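## Task

Scene 1: use the screwdriver's motor to turn in the screw that holds the cable lug (the flat metal end of a cable) behind label X5, until the motor halts on its own and stopped_at_torque=1 appears in a result. After that, do not turn or shift that screw again, and leave every other screw as it was. If the screw was pressed in rather than turned, unscrew it fully and drive it in again. Finally, release the screw and raise the screwdriver well clear above its head.

## Robot and tools

ROBOT. A single 7-joint arm (Flexiv Rizon 4) carries a powered screwdriver instead of a gripper. Joint ranges (rad), base outward: -2.792..2.792, -2.269..2.269, -2.967..2.967, -1.867..2.688, -2.967..2.967, -1.396..4.538, -2.967..2.967. The tool point is the tip of the hex key when nothing presses on it. The key lies along the tool point's +z axis and can be pushed back up to 12 mm. A flat block reaches about 9 cm from the last joint's axis toward the tool's -y side and rotates with the tool, so keep it clear of obstacles.

FRAME. All poses use the scene frame. The origin is on the table top directly under the arm base, +z points up, and +y is to the left when looking along +x. Positions are in metres. Orientations are quaternions written w first (qw, qx, qy, qz). The base may be slightly tilted, and the reported tip position can be a little off, more so at long reach.

ROW FORMAT. Every motion command uses a row of 10 numbers: x, y, z, qw, qx, qy, qz, spindle, torque_limit, sleeve_vacuum. The first seven give an absolute target pose for the tool point in the scene frame, not an offset. The last three lie in [-1, 1]. spindle: +1 spins the key clockwise at 500 rpm (drives a screw in), -1 spins the opposite way at 500 rpm, 0 stops; reaching full speed takes 0.5 s. torque_limit maps linearly from 0.3 N m at -1 to 1.2 N m at +1 and begins at the lowest value, which may halt the motor before the screw is really tight, so raise it. sleeve_vacuum above 0.01 holds a screw on the key; anything else releases it. All three keep their last value. The spindle keeps turning between calls while the arm does not track the screw, so finish actions with spindle 0. To hold an orientation, repeat the same quaternion in every row rather than copying the drifted value from a result.

execute_actions(actions). actions is a list of actions. Each action is a list of up to 15 rows, and each row lasts one control step of 1/30 s. A shorter action repeats its final row until 15 steps pass. An empty list only returns the state and images. Each step the commanded pose is clipped to within 70 mm and 16 degrees of the measured pose, so distant targets need several actions; position takes priority over orientation. An action is rejected if its target is more than 0.6 m from the tip along any tool axis. If the first action fails that test, or any action is malformed, nothing in the call runs.

move(target, speed, blocking). target is one 10-number row as above (absolute pose plus tool values, which are applied at the start). The tip follows a straight path lasting 0.5 to 10 s; anything longer is cut off at 10 s. speed is in m/s, 0.002 to 0.5, default 0.25; rotation is capped at twice that in rad/s. The path ignores obstacles, and the real tip can lag or overshoot. Faster moves and targets set deeper past a contact push harder. blocking=false returns after 0.5 s while the arm continues; other moves and execute_actions are refused until wait or stop shows the move ended. The result adds a move: line giving the ending (done, off_target, moving, held, fault), any limits (paced means the pose was clipped, held means a check blocked some steps, after which the arm may speed up sharply) and the distance from target.

wait(seconds): 0 to 10 s, arm holds its last command; returns early if a running move finishes. stop(): brakes a running move; the spindle keeps its setting. zoom_image(camera, region): camera is cam_high (896x504) or cam_wrist (616x616, fisheye); region is [x0, y0, x1, y1] in image pixels from the top-left, at most 504 by 504. read_manual(section): licence texts only. finished_scene(scene): ends scene 1 or 2 for good and reports success; the goal must still hold.

ENGAGING AND DRIVING. Place the tip on the screw's axis 2 mm below the top of its head and rotate slowly with spindle between -0.2 and 0.2; a negative value seats the key without advancing the screw, a positive one also drives it. While it turns, lower the tip 0.7 mm per turn. The motor halts at 95 % of torque_limit, when the head seats or the thread jams, and stopped_at_torque then reads 1. To restart, spindle must sit at 0 or below for 0.5 s. Loosening never stops on its own; if turns stops falling, raise torque_limit.

RESULTS. The state line gives tip position, quaternion and velocities; Hand target is the pose the controller is steering to; Joint positions and joint torques follow URDF order (torques are noisy and nonzero in free air). Tool fields: stopped_at_torque, screw_detected (1 when sleeve_vacuum_kpa exceeds 30, i.e. a head seals the sleeve), sleeve_vacuum_kpa, and turns (cumulative, clockwise positive). pose unreachable means the clearance check changed or blocked the command. MOTOR HOT warns from 65 °C; at 80 °C the brakes engage (OVER-TEMPERATURE FAULT).

AVOID. Contact torque reaching a joint load limit (N m: 115, 115, 60.1, 60.1, 36.6, 36.6, 36.6) or 200 N on any part freezes the arm for 10 s and skips the rest of the call. Don't slam, strike, shove hard or drop things, and never push anything off the table.

Each tool is called after "Request:" by a JSON object that holds its "op" and its "data".

## Session

Request:
{"op": "execute_actions", "data": {"actions": []}}

Scene clock: 0.00 s.
end_effector_position=(+0.5370, -0.1974, +0.2255) sleeve_vacuum_kpa=0 screw_detected=0 stopped_at_torque=0 turns=0.00 end_effector_quat_wxyz=(-0.389, +0.704, +0.576, -0.149) end_effector_velocity=(-0.000, -0.000, +0.000) end_effector_angular_velocity=(+0.000, -0.000, +0.000)
Joint positions: [ 0.432  0.568 -0.16   1.715 -0.093 -0.417 -1.308]
Joint velocities: [-0.  0.  0.  0. -0.  0. -0.]
Joint torques (N m, as the joint torque sensors report them, + toward a larger angle): no reading
Motor temperatures (°C, as the motors report them): [24 25 25 27 30 30 27]
Hand target: +0.537, -0.197, +0.225; -0.389, +0.704, +0.576, -0.149

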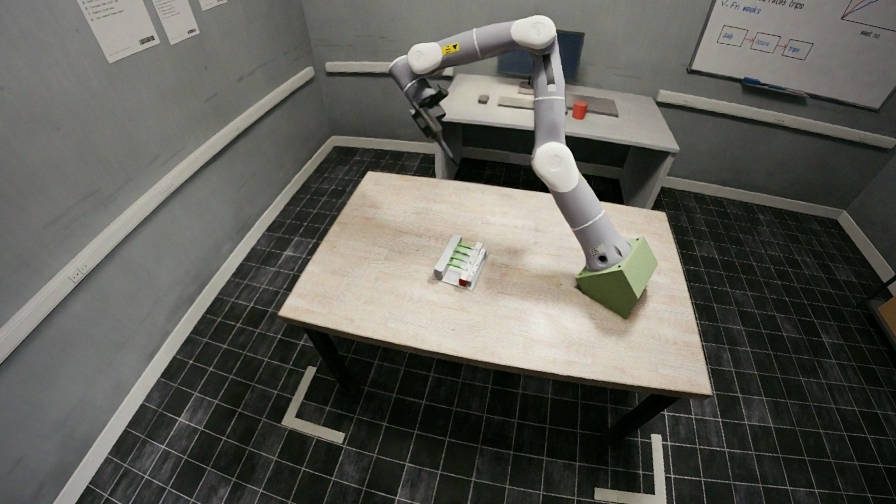

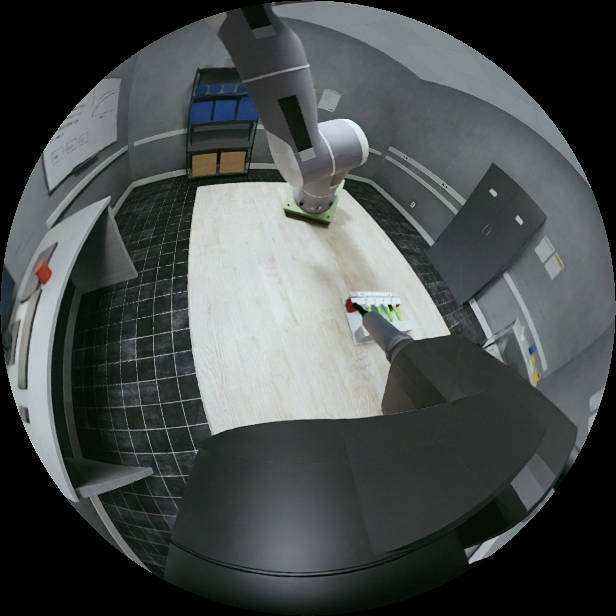

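Request:
{"op": "zoom_image", "data": {"camera": "cam_high", "region": [420, 225, 500, 300]}}

Region (420, 225, 500, 300) of cam_high's 896x504 image, scaled by 6.300, with more detail than that image has; it fills the top 472 rows of this view, and the rest is white.

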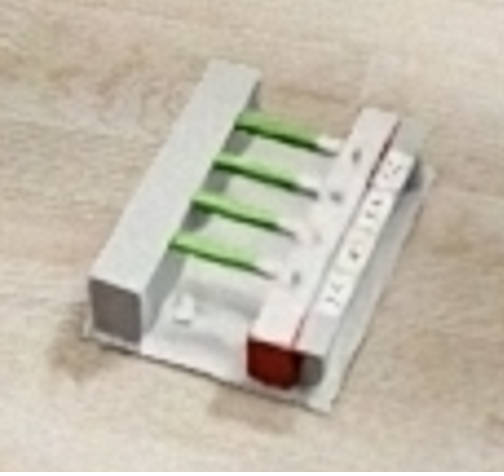

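Request:
{"op": "move", "data": {"target": [0.47,0.05,0.15,0,0.774,0.633,0,0,0.5,-1]}}

Request:
{"op": "zoom_image", "data": {"camera": "cam_wrist", "region": [270, 220, 430, 380]}}

Scene clock: 20.43 s.
end_effector_position=(+0.4707, +0.0496, +0.1503) sleeve_vacuum_kpa=0 screw_detected=0 stopped_at_torque=0 turns=0.00 end_effector_quat_wxyz=(-0.001, +0.774, +0.633, +0.001) end_effector_velocity=(+0.000, +0.001, +0.000) end_effector_angular_velocity=(-0.001, -0.002, -0.001)
Joint positions: [ 0.387  1.069  0.951  2.553 -0.047  0.373 -0.487]
Joint velocities: [-0.002 -0.001  0.004 -0.    -0.001  0.003  0.003]
Joint torques (N m, as the joint torque sensors report them, + toward a larger angle): [ -2.06   2.24   0.4  -35.07  -4.49   6.35   1.28]
Motor temperatures (°C, as the motors report them): [24 26 26 31 30 30 27]
Hand target: +0.471, +0.050, +0.150; -0.001, +0.774, +0.633, +0.002
Off the commanded pose: 0.001 m, 0 deg.
move: done
camera_calibration (this result's frames):
cam_wrist: T_world_to_cam=[[0.210408, 0.975702, 0.0611124, -0.0920444], [0.940855, -0.219081, 0.25845, -0.466311], [0.265558, 0.00311795, -0.96409, 0.285856], [0, 0, 0, 1]] pos_world=[0.382186, -0.0132434, 0.401733]

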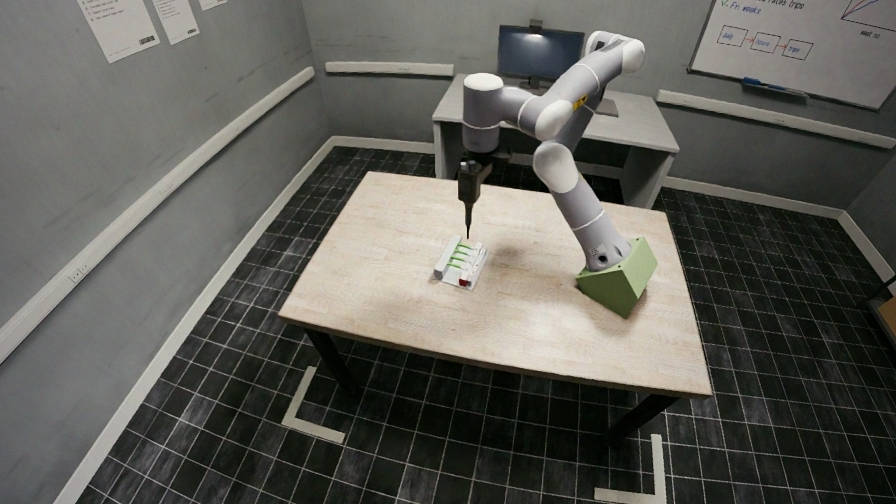

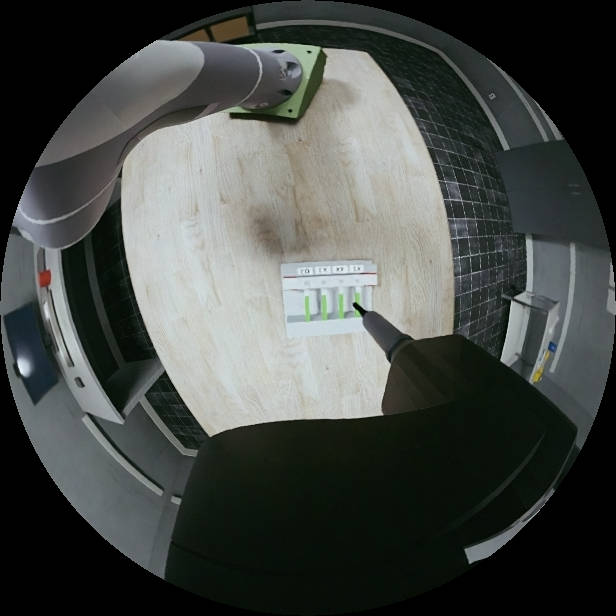

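Region (270, 220, 430, 380) of cam_wrist's 616x616 image, scaled by 3.150, with more detail than that image has.

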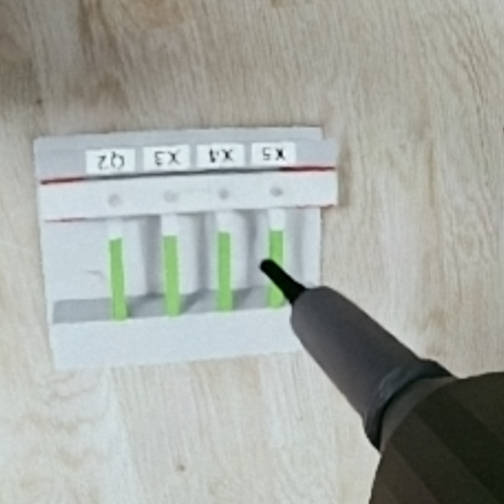

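Request:
{"op": "move", "data": {"target": [0.462,0.092,0.07,0,0.774,0.633,0,0,0.5,-1], "speed": 0.1}}

Request:
{"op": "zoom_image", "data": {"camera": "cam_wrist", "region": [300, 250, 400, 350]}}

Request:
{"op": "zoom_image", "data": {"camera": "cam_high", "region": [430, 225, 500, 295]}}

Scene clock: 38.90 s.
end_effector_position=(+0.4617, +0.0917, +0.0701) sleeve_vacuum_kpa=0 screw_detected=0 stopped_at_torque=0 turns=0.00 end_effector_quat_wxyz=(+0.000, +0.774, +0.633, -0.000) end_effector_velocity=(-0.000, +0.000, -0.001) end_effector_angular_velocity=(-0.001, -0.000, +0.001)
Joint positions: [ 0.135  0.817  1.12   2.684 -0.193  0.788 -0.301]
Joint velocities: [-0.004 -0.002  0.002  0.001 -0.002  0.003  0.001]
Joint torques (N m, as the joint torque sensors report them, + toward a larger angle): [  3.78   5.98   2.04 -28.2   -3.46   6.39   0.87]
Motor temperatures (°C, as the motors report them): [24 26 26 35 31 31 27]
Hand target: +0.462, +0.092, +0.070; +0.000, +0.774, +0.633, -0.000
Off the commanded pose: 0.000 m, 0 deg.
move: done
camera_calibration (this result's frames):
cam_wrist: T_world_to_cam=[[0.209161, 0.976194, 0.0574203, -0.125547], [0.941517, -0.2169, 0.257876, -0.428389], [0.264192, 0.000124493, -0.96447, 0.211698], [0, 0, 0, 1]] pos_world=[0.373666, 0.029614, 0.321857]

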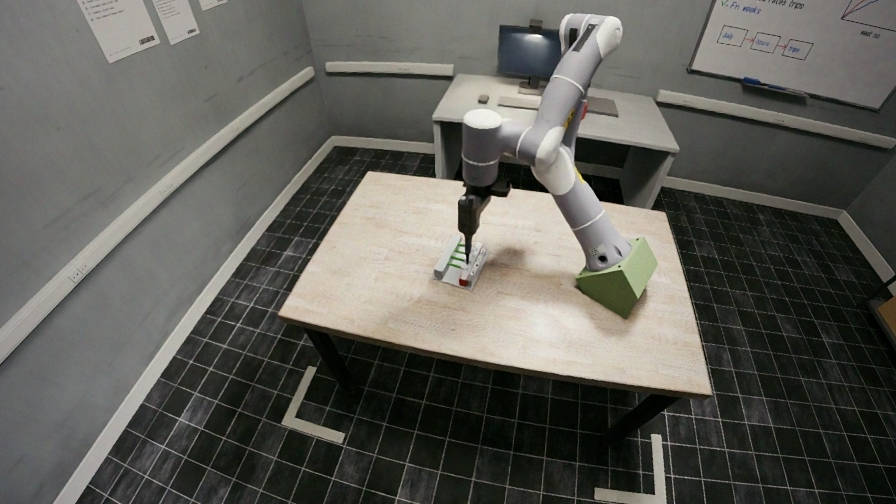

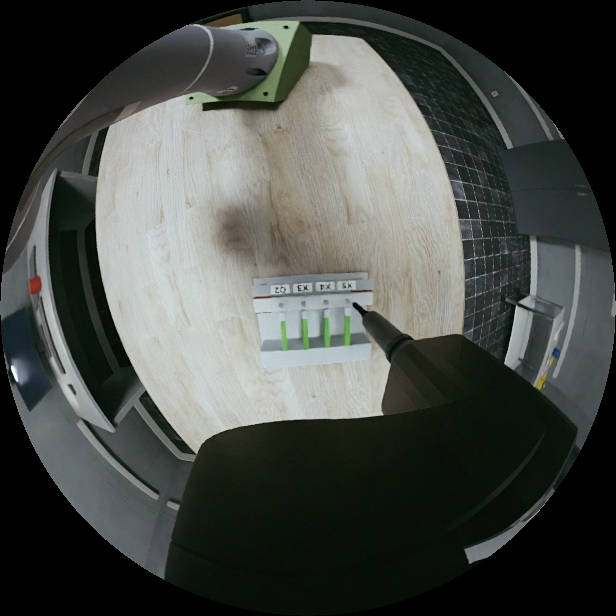

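Region (300, 250, 400, 350) of cam_wrist's 616x616 image, scaled by 5.040, with more detail than that image has.

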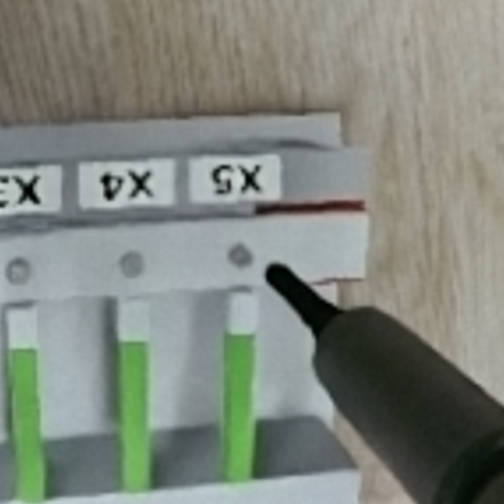

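Region (430, 225, 500, 295) of cam_high's 896x504 image, scaled by 7.200, with more detail than that image has.

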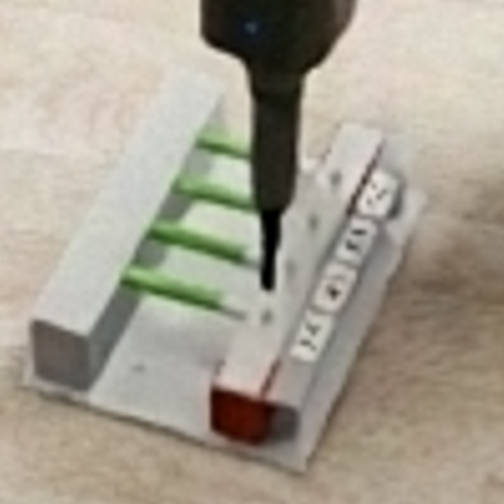

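Request:
{"op": "move", "data": {"target": [0.4625,0.088,0.06,0,0.259,0.966,0,0,0.5,-1], "speed": 0.2}}

Request:
{"op": "zoom_image", "data": {"camera": "cam_wrist", "region": [320, 270, 380, 330]}}

Request:
{"op": "zoom_image", "data": {"camera": "cam_high", "region": [445, 245, 495, 295]}}

Scene clock: 57.87 s.
end_effector_position=(+0.4618, +0.0886, +0.0600) sleeve_vacuum_kpa=0 screw_detected=0 stopped_at_torque=0 turns=0.00 end_effector_quat_wxyz=(-0.000, +0.259, +0.966, +0.000) end_effector_velocity=(+0.000, +0.000, +0.000) end_effector_angular_velocity=(+0.001, -0.000, +0.004)
Joint positions: [ 0.126  0.468  0.903  2.56  -0.69   0.788 -1.323]
Joint velocities: [ 0.    -0.001  0.    -0.001 -0.     0.    -0.004]
Joint torques (N m, as the joint torque sensors report them, + toward a larger angle): [  8.62  17.1   10.9  -23.82  -3.03   3.87   0.41]
Motor temperatures (°C, as the motors report them): [24 26 25 36 31 31 27]
Hand target: +0.462, +0.088, +0.060; -0.000, +0.258, +0.966, -0.000
Off the commanded pose: 0.001 m, 0 deg.
move: done
camera_calibration (this result's frames):
cam_wrist: T_world_to_cam=[[-0.858678, 0.509139, 0.0587339, 0.412428], [0.505778, 0.823284, 0.257667, -0.317381], [0.0828336, 0.250959, -0.964447, 0.263405], [0, 0, 0, 1]] pos_world=[0.492848, -0.0147926, 0.311595]

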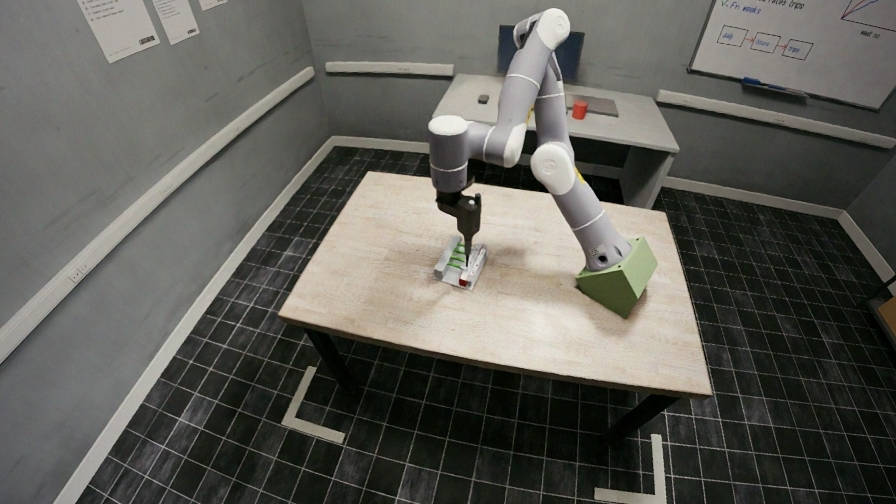

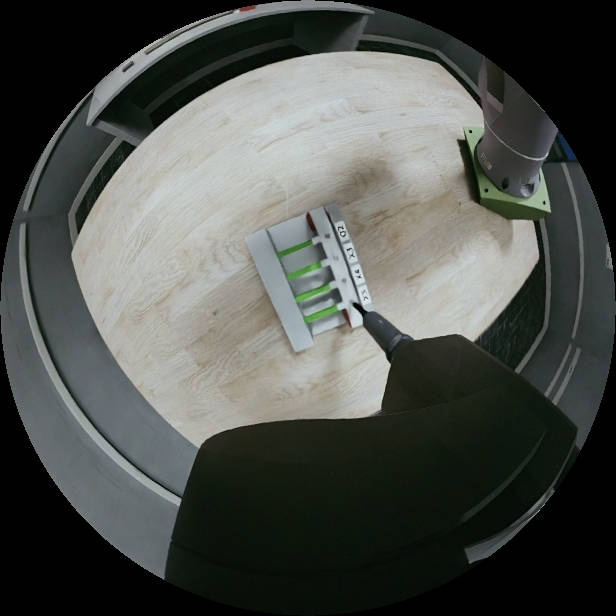

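Region (320, 270, 380, 330) of cam_wrist's 616x616 image, scaled by 8.400, with more detail than that image has.

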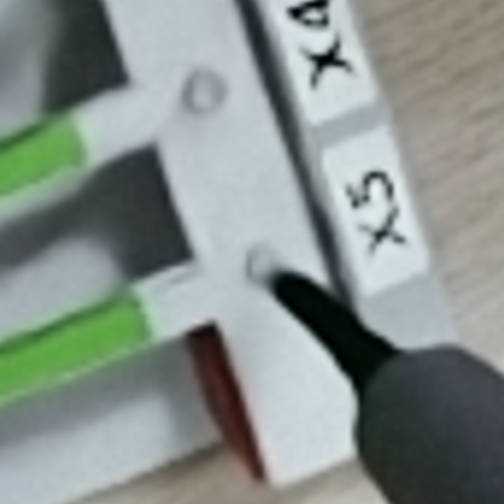

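Region (445, 245, 495, 295) of cam_high's 896x504 image, scaled by 10.080, with more detail than that image has.

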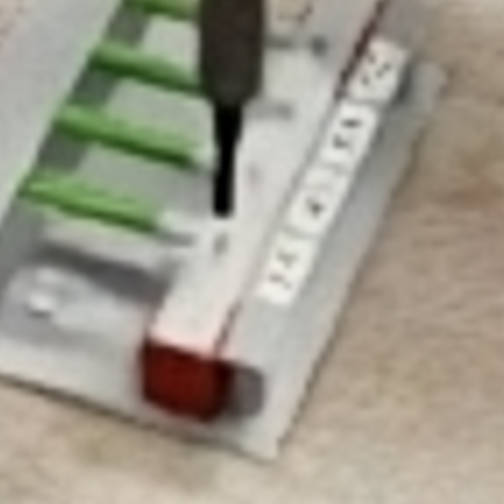

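Request:
{"op": "move", "data": {"target": [0.4625,0.088,0.05,0,0.259,0.966,0,0,0.5,1], "speed": 0.02}}

Request:
{"op": "zoom_image", "data": {"camera": "cam_wrist", "region": [330, 280, 370, 320]}}

Request:
{"op": "zoom_image", "data": {"camera": "cam_high", "region": [450, 250, 490, 290]}}

Scene clock: 67.07 s.
end_effector_position=(+0.4624, +0.0879, +0.0501) sleeve_vacuum_kpa=14 screw_detected=0 stopped_at_torque=0 turns=0.00 end_effector_quat_wxyz=(-0.000, +0.259, +0.966, -0.000) end_effector_velocity=(+0.001, +0.000, -0.000) end_effector_angular_velocity=(+0.000, -0.001, +0.001)
Joint positions: [ 0.098  0.447  0.895  2.572 -0.739  0.821 -1.302]
Joint velocities: [-0.001 -0.001 -0.001  0.    -0.003  0.002  0.001]
Joint torques (N m, as the joint torque sensors report them, + toward a larger angle): [  8.2   16.89  10.03 -21.76  -3.06   5.32   0.56]
Motor temperatures (°C, as the motors report them): [24 26 26 36 31 31 27]
Hand target: +0.462, +0.088, +0.050; -0.000, +0.259, +0.966, +0.000
Off the commanded pose: 0.000 m, 0 deg.
move: done
camera_calibration (this result's frames):
cam_wrist: T_world_to_cam=[[-0.858614, 0.509324, 0.0580573, 0.413877], [0.5058, 0.823322, 0.257502, -0.314612], [0.0833521, 0.25046, -0.964532, 0.253815], [0, 0, 0, 1]] pos_world=[0.493336, -0.0153413, 0.301798]

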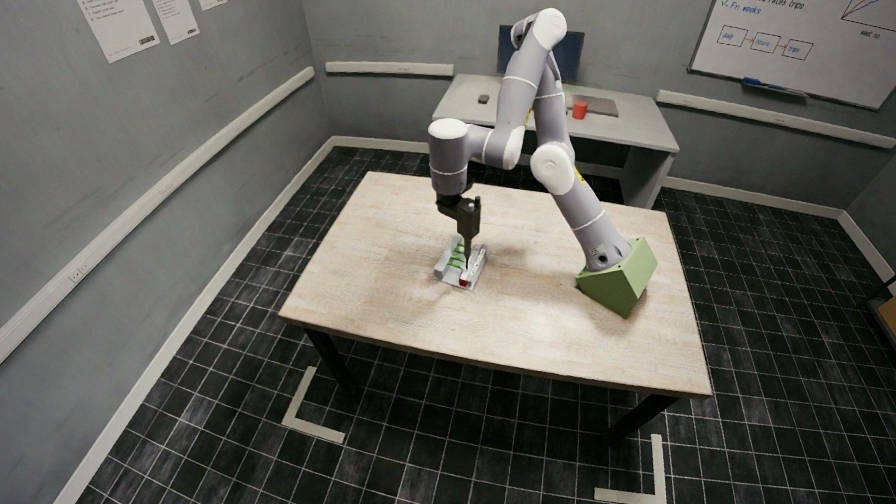

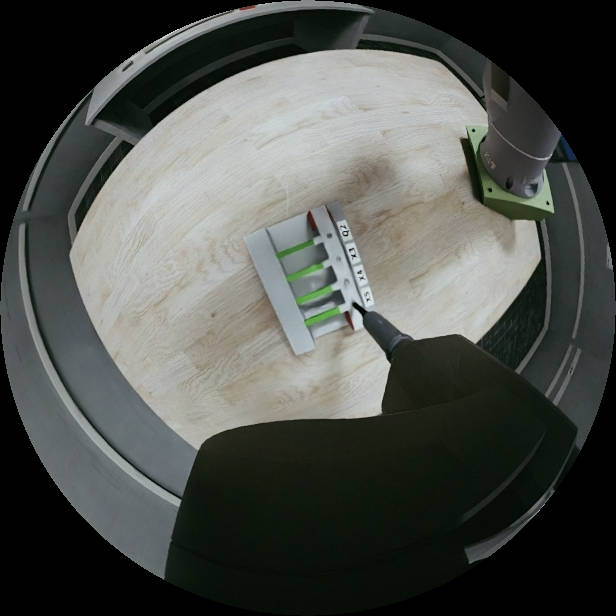

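Region (330, 280, 370, 320) of cam_wrist's 616x616 image, scaled by 12.600, with more detail than that image has.

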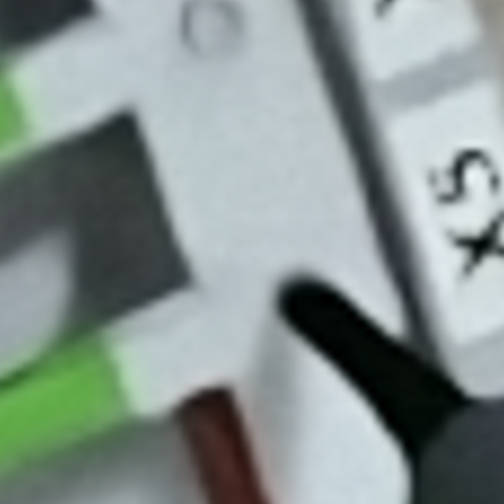

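Region (450, 250, 490, 290) of cam_high's 896x504 image, scaled by 12.600, with more detail than that image has.

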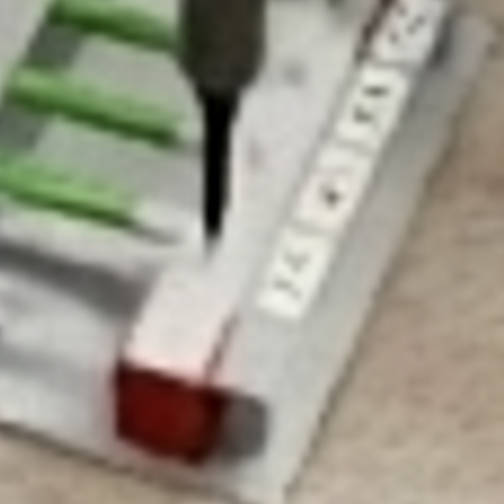

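Request:
{"op": "execute_actions", "data": {"actions": [[[0.4625,0.088,0.048,0,0.259,0.966,0,0,0.5,1]],[[0.4625,0.088,0.046,0,0.259,0.966,0,0,0.5,1]],[[0.4625,0.088,0.044,0,0.259,0.966,0,0.1,0.5,1]],[[0.4625,0.088,0.044,0,0.259,0.966,0,0,0.5,1]]]}}

Request:
{"op": "zoom_image", "data": {"camera": "cam_wrist", "region": [325, 275, 385, 335]}}

Request:
{"op": "zoom_image", "data": {"camera": "cam_high", "region": [450, 250, 490, 290]}}

Scene clock: 83.00 s.
end_effector_position=(+0.4628, +0.0883, +0.0443) sleeve_vacuum_kpa=14 screw_detected=0 stopped_at_torque=0 turns=0.41 end_effector_quat_wxyz=(+0.000, +0.259, +0.966, +0.000) end_effector_velocity=(-0.000, +0.000, +0.000) end_effector_angular_velocity=(+0.001, +0.000, -0.000)
Joint positions: [ 0.08   0.433  0.89   2.578 -0.772  0.842 -1.286]
Joint velocities: [ 0.    -0.     0.    -0.     0.001  0.    -0.   ]
Joint torques (N m, as the joint torque sensors report them, + toward a larger angle): [  6.39  16.35   9.57 -19.2   -2.75   4.65   0.92]
Motor temperatures (°C, as the motors report them): [24 26 26 36 31 31 27]
Hand target: +0.462, +0.088, +0.044; -0.000, +0.259, +0.966, -0.000
Off the commanded pose: 0.001 m, 0 deg.
camera_calibration (this result's frames):
cam_wrist: T_world_to_cam=[[-0.858683, 0.509244, 0.057739, 0.414429], [0.505547, 0.823125, 0.258628, -0.31361], [0.0841784, 0.251269, -0.96425, 0.247657], [0, 0, 0, 1]] pos_world=[0.49356, -0.0151343, 0.295983]

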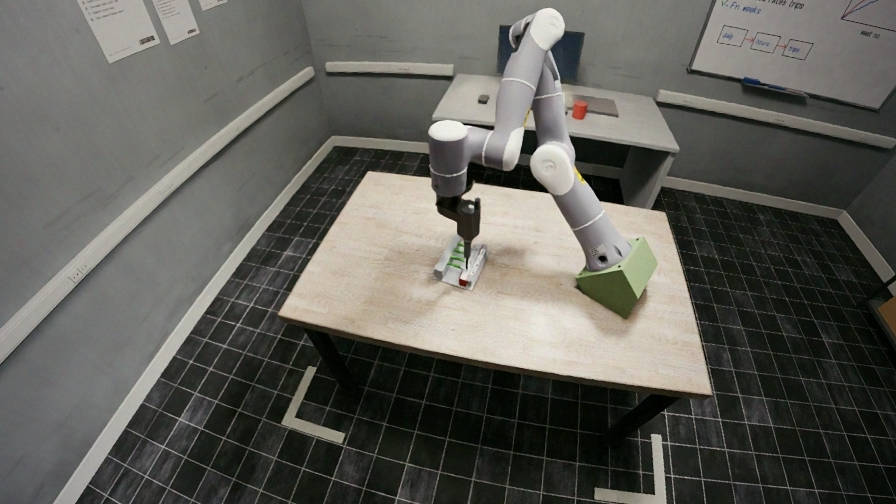

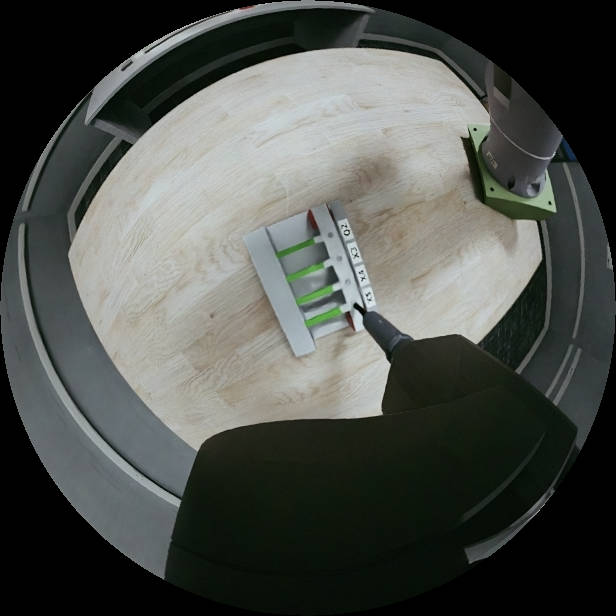

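Region (325, 275, 385, 335) of cam_wrist's 616x616 image, scaled by 8.400, with more detail than that image has.

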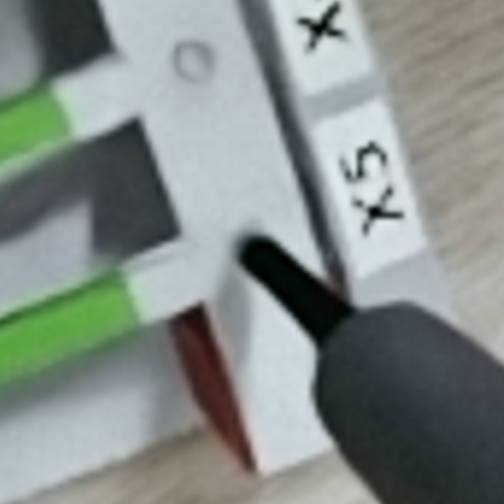

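Region (450, 250, 490, 290) of cam_high's 896x504 image, scaled by 12.600, with more detail than that image has.

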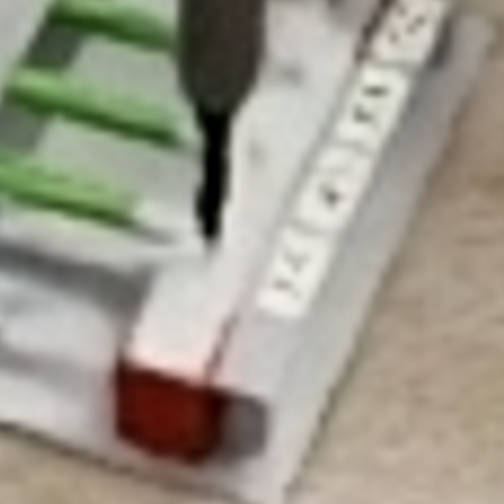

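Request:
{"op": "execute_actions", "data": {"actions": [[[0.4625,0.088,0.042,0,0.259,0.966,0,0,0.5,1]],[[0.4625,0.088,0.040,0,0.259,0.966,0,0,0.5,1]]]}}

Request:
{"op": "zoom_image", "data": {"camera": "cam_wrist", "region": [325, 275, 385, 335]}}

Request:
{"op": "zoom_image", "data": {"camera": "cam_high", "region": [450, 250, 490, 290]}}

Scene clock: 95.00 s.
end_effector_position=(+0.4629, +0.0884, +0.0404) sleeve_vacuum_kpa=14 screw_detected=0 stopped_at_torque=0 turns=0.41 end_effector_quat_wxyz=(+0.000, +0.259, +0.966, +0.000) end_effector_velocity=(-0.000, -0.000, -0.000) end_effector_angular_velocity=(+0.000, +0.000, +0.001)
Joint positions: [ 0.067  0.424  0.887  2.582 -0.795  0.855 -1.276]
Joint velocities: [-0.     0.    -0.     0.001  0.     0.    -0.002]
Joint torques (N m, as the joint torque sensors report them, + toward a larger angle): [  6.18  16.06   9.38 -18.21  -2.67   4.79   0.81]
Motor temperatures (°C, as the motors report them): [24 26 26 35 31 31 27]
Hand target: +0.462, +0.088, +0.040; -0.000, +0.259, +0.966, -0.000
Off the commanded pose: 0.001 m, 0 deg.
camera_calibration (this result's frames):
cam_wrist: T_world_to_cam=[[-0.858732, 0.509166, 0.0577002, 0.414686], [0.505445, 0.823125, 0.258826, -0.312644], [0.0842908, 0.251426, -0.964199, 0.243772], [0, 0, 0, 1]] pos_world=[0.493581, -0.0150898, 0.292038]

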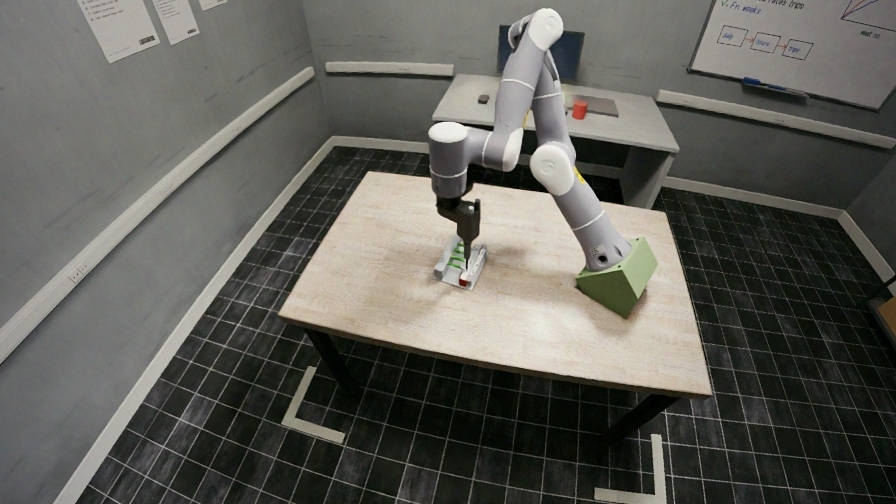

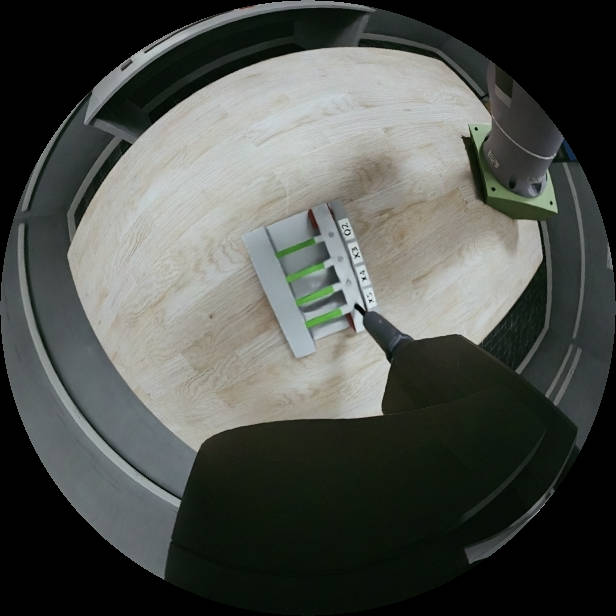

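Region (325, 275, 385, 335) of cam_wrist's 616x616 image, scaled by 8.400, with more detail than that image has.

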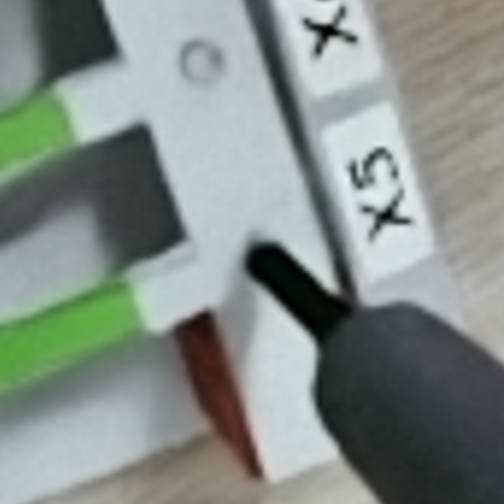

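Region (450, 250, 490, 290) of cam_high's 896x504 image, scaled by 12.600, with more detail than that image has.

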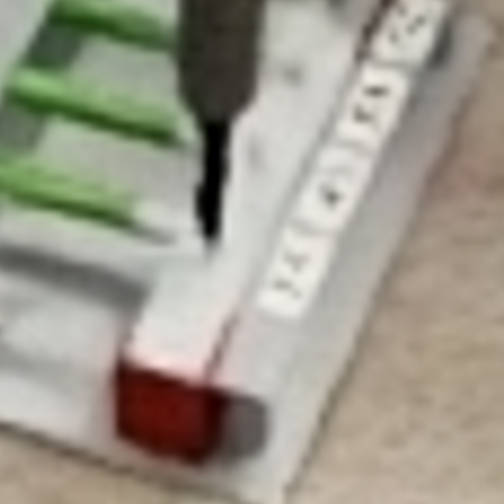

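Request:
{"op": "move", "data": {"target": [0.4625,0.088,0.057,0,0.259,0.966,0,0,0.5,1], "speed": 0.03}}

Request:
{"op": "zoom_image", "data": {"camera": "cam_wrist", "region": [338, 288, 368, 318]}}

Request:
{"op": "zoom_image", "data": {"camera": "cam_high", "region": [455, 250, 485, 280]}}

Scene clock: 109.27 s.
end_effector_position=(+0.4627, +0.0881, +0.0569) sleeve_vacuum_kpa=14 screw_detected=0 stopped_at_torque=0 turns=0.41 end_effector_quat_wxyz=(+0.000, +0.259, +0.966, +0.000) end_effector_velocity=(+0.000, -0.000, +0.001) end_effector_angular_velocity=(+0.000, -0.000, +0.001)
Joint positions: [ 0.116  0.463  0.9    2.564 -0.705  0.8   -1.318]
Joint velocities: [ 0.001  0.001  0.001 -0.002  0.003 -0.002 -0.003]
Joint torques (N m, as the joint torque sensors report them, + toward a larger angle): [ 10.28  18.87  10.53 -23.44  -2.34   4.11   0.07]
Motor temperatures (°C, as the motors report them): [24 26 26 35 31 31 27]
Hand target: +0.463, +0.088, +0.057; +0.000, +0.259, +0.966, -0.000
Off the commanded pose: 0.000 m, 0 deg.
move: done
camera_calibration (this result's frames):
cam_wrist: T_world_to_cam=[[-0.858373, 0.509728, 0.0580834, 0.413461], [0.506148, 0.822941, 0.258037, -0.316795], [0.0837295, 0.250891, -0.964387, 0.260088], [0, 0, 0, 1]] pos_world=[0.493472, -0.0153031, 0.308555]

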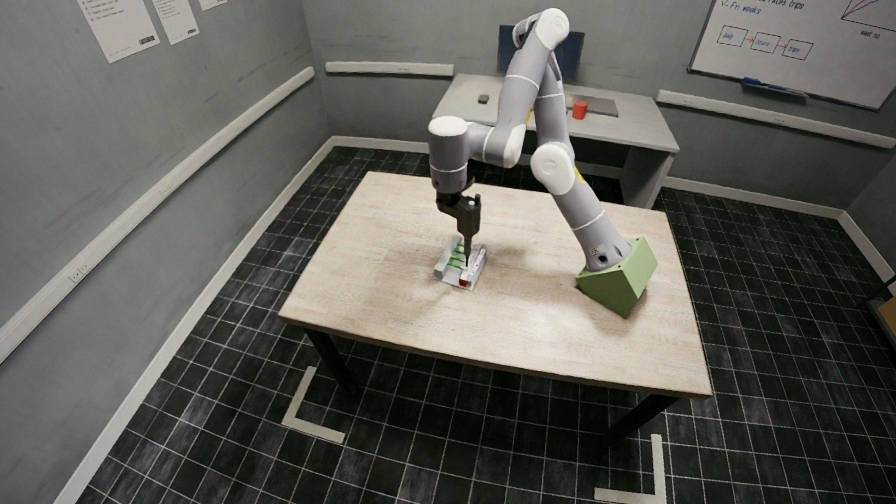

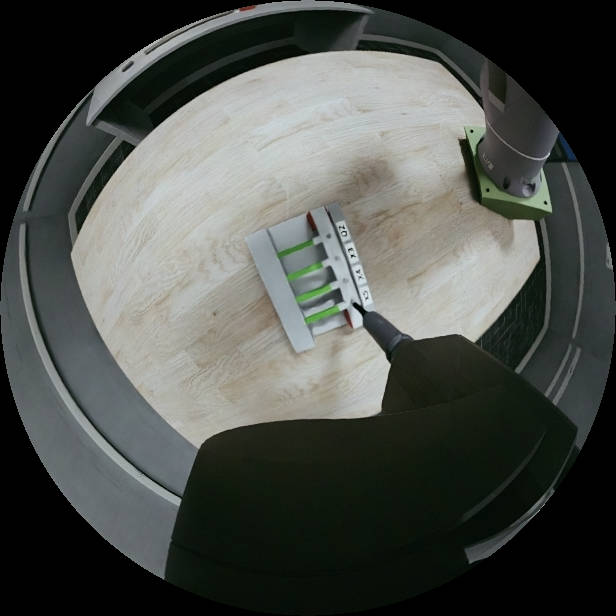

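Region (338, 288, 368, 318) of cam_wrist's 616x616 image, scaled by 16.800, with more detail than that image has.

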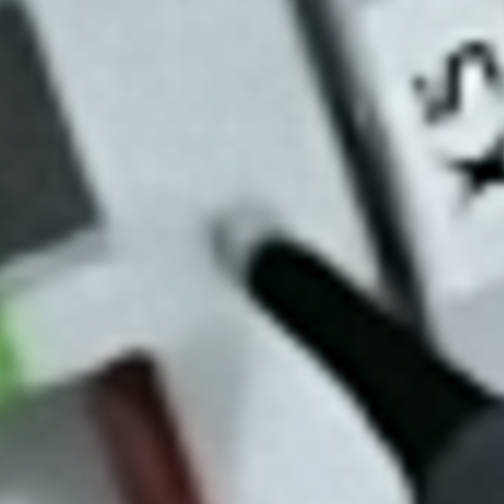

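Region (455, 250, 485, 280) of cam_high's 896x504 image, scaled by 16.800, with more detail than that image has.

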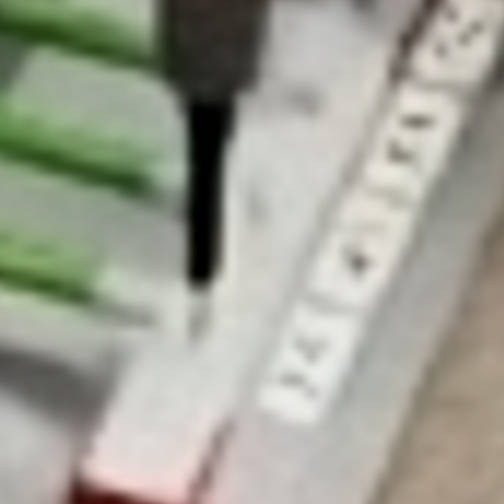

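Request:
{"op": "move", "data": {"target": [0.4625,0.088,0.059,0,-0.301,0.954,0,0,0.5,1], "speed": 0.25}}

Request:
{"op": "move", "data": {"target": [0.4625,0.088,0.058,0,-0.301,0.954,0,0,0.5,1], "speed": 0.02}}

Request:
{"op": "zoom_image", "data": {"camera": "cam_wrist", "region": [338, 288, 368, 318]}}

Request:
{"op": "zoom_image", "data": {"camera": "cam_high", "region": [455, 250, 485, 280]}}

Scene clock: 132.23 s.
end_effector_position=(+0.4621, +0.0881, +0.0589) sleeve_vacuum_kpa=14 screw_detected=0 stopped_at_torque=0 turns=0.41 end_effector_quat_wxyz=(-0.000, -0.301, +0.954, -0.000) end_effector_velocity=(+0.000, +0.001, +0.000) end_effector_angular_velocity=(+0.001, -0.000, +0.003)
Joint positions: [ 0.192  0.115  0.977  2.432 -0.981  0.594 -2.116]
Joint velocities: [ 0.    -0.001  0.001 -0.001 -0.    -0.    -0.002]
Joint torques (N m, as the joint torque sensors report them, + toward a larger angle): [ 15.24  22.55  18.08 -19.57  -3.58   3.28   0.22]
Motor temperatures (°C, as the motors report them): [24 26 26 35 31 31 27]
Hand target: +0.462, +0.088, +0.059; -0.000, -0.301, +0.954, -0.000
Off the commanded pose: 0.000 m, 0 deg.
move: done
camera_calibration (this result's frames):
cam_wrist: T_world_to_cam=[[-0.824036, -0.563524, 0.0583491, 0.491501], [-0.532918, 0.805966, 0.257713, 0.164667], [-0.192255, 0.18127, -0.964458, 0.395699], [0, 0, 0, 1]] pos_world=[0.568844, 0.0725285, 0.310519]

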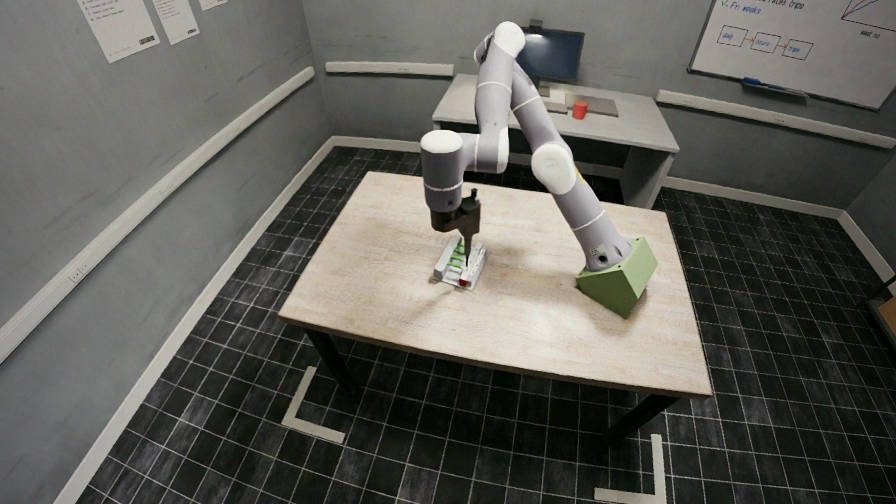

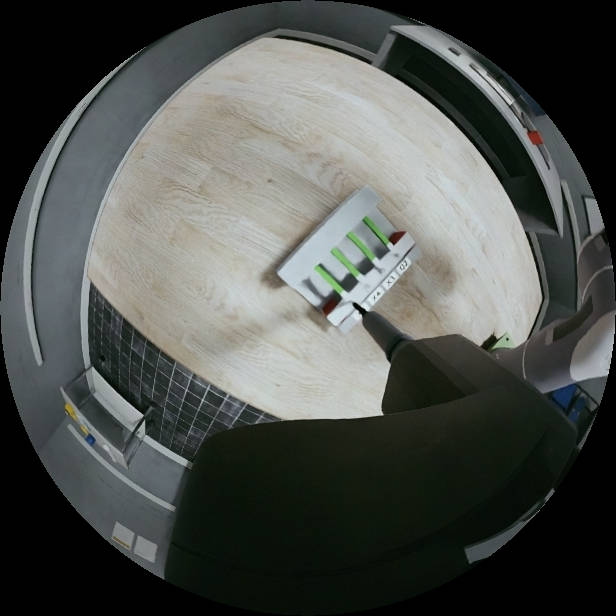

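Scene clock: 132.93 s.
end_effector_position=(+0.4626, +0.0878, +0.0580) sleeve_vacuum_kpa=14 screw_detected=0 stopped_at_torque=0 turns=0.41 end_effector_quat_wxyz=(-0.000, -0.301, +0.954, -0.000) end_effector_velocity=(-0.000, -0.001, -0.000) end_effector_angular_velocity=(-0.001, +0.000, -0.001)
Joint positions: [ 0.192  0.113  0.974  2.433 -0.984  0.595 -2.115]
Joint velocities: [-0.     0.    -0.001  0.     0.    -0.     0.   ]
Joint torques (N m, as the joint torque sensors report them, + toward a larger angle): [ 13.71  22.13  18.18 -18.81  -3.51   5.2    0.83]
Motor temperatures (°C, as the motors report them): [24 26 26 35 31 31 27]
Hand target: +0.462, +0.088, +0.058; -0.000, -0.301, +0.954, +0.000
Off the commanded pose: 0.000 m, 0 deg.
move: done
camera_calibration (this result's frames):
cam_wrist: T_world_to_cam=[[-0.824152, -0.563364, 0.0582585, 0.49185], [-0.532839, 0.806116, 0.25741, 0.165256], [-0.191979, 0.181103, -0.964545, 0.394934], [0, 0, 0, 1]] pos_world=[0.569233, 0.0723517, 0.309738]

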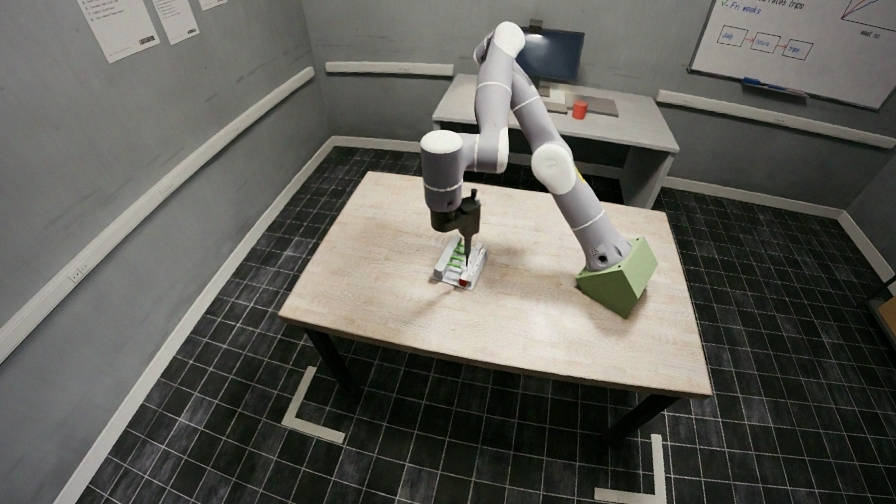

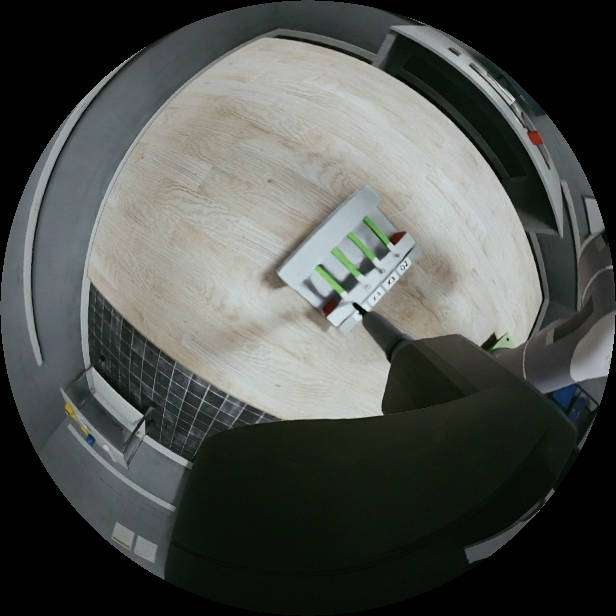

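Region (338, 288, 368, 318) of cam_wrist's 616x616 image, scaled by 16.800, with more detail than that image has.

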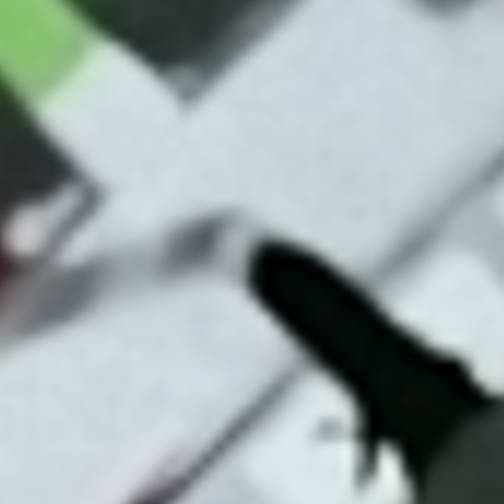

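Region (455, 250, 485, 280) of cam_high's 896x504 image, scaled by 16.800, with more detail than that image has.

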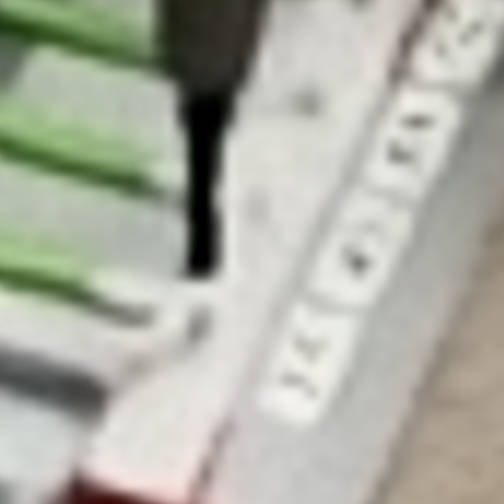

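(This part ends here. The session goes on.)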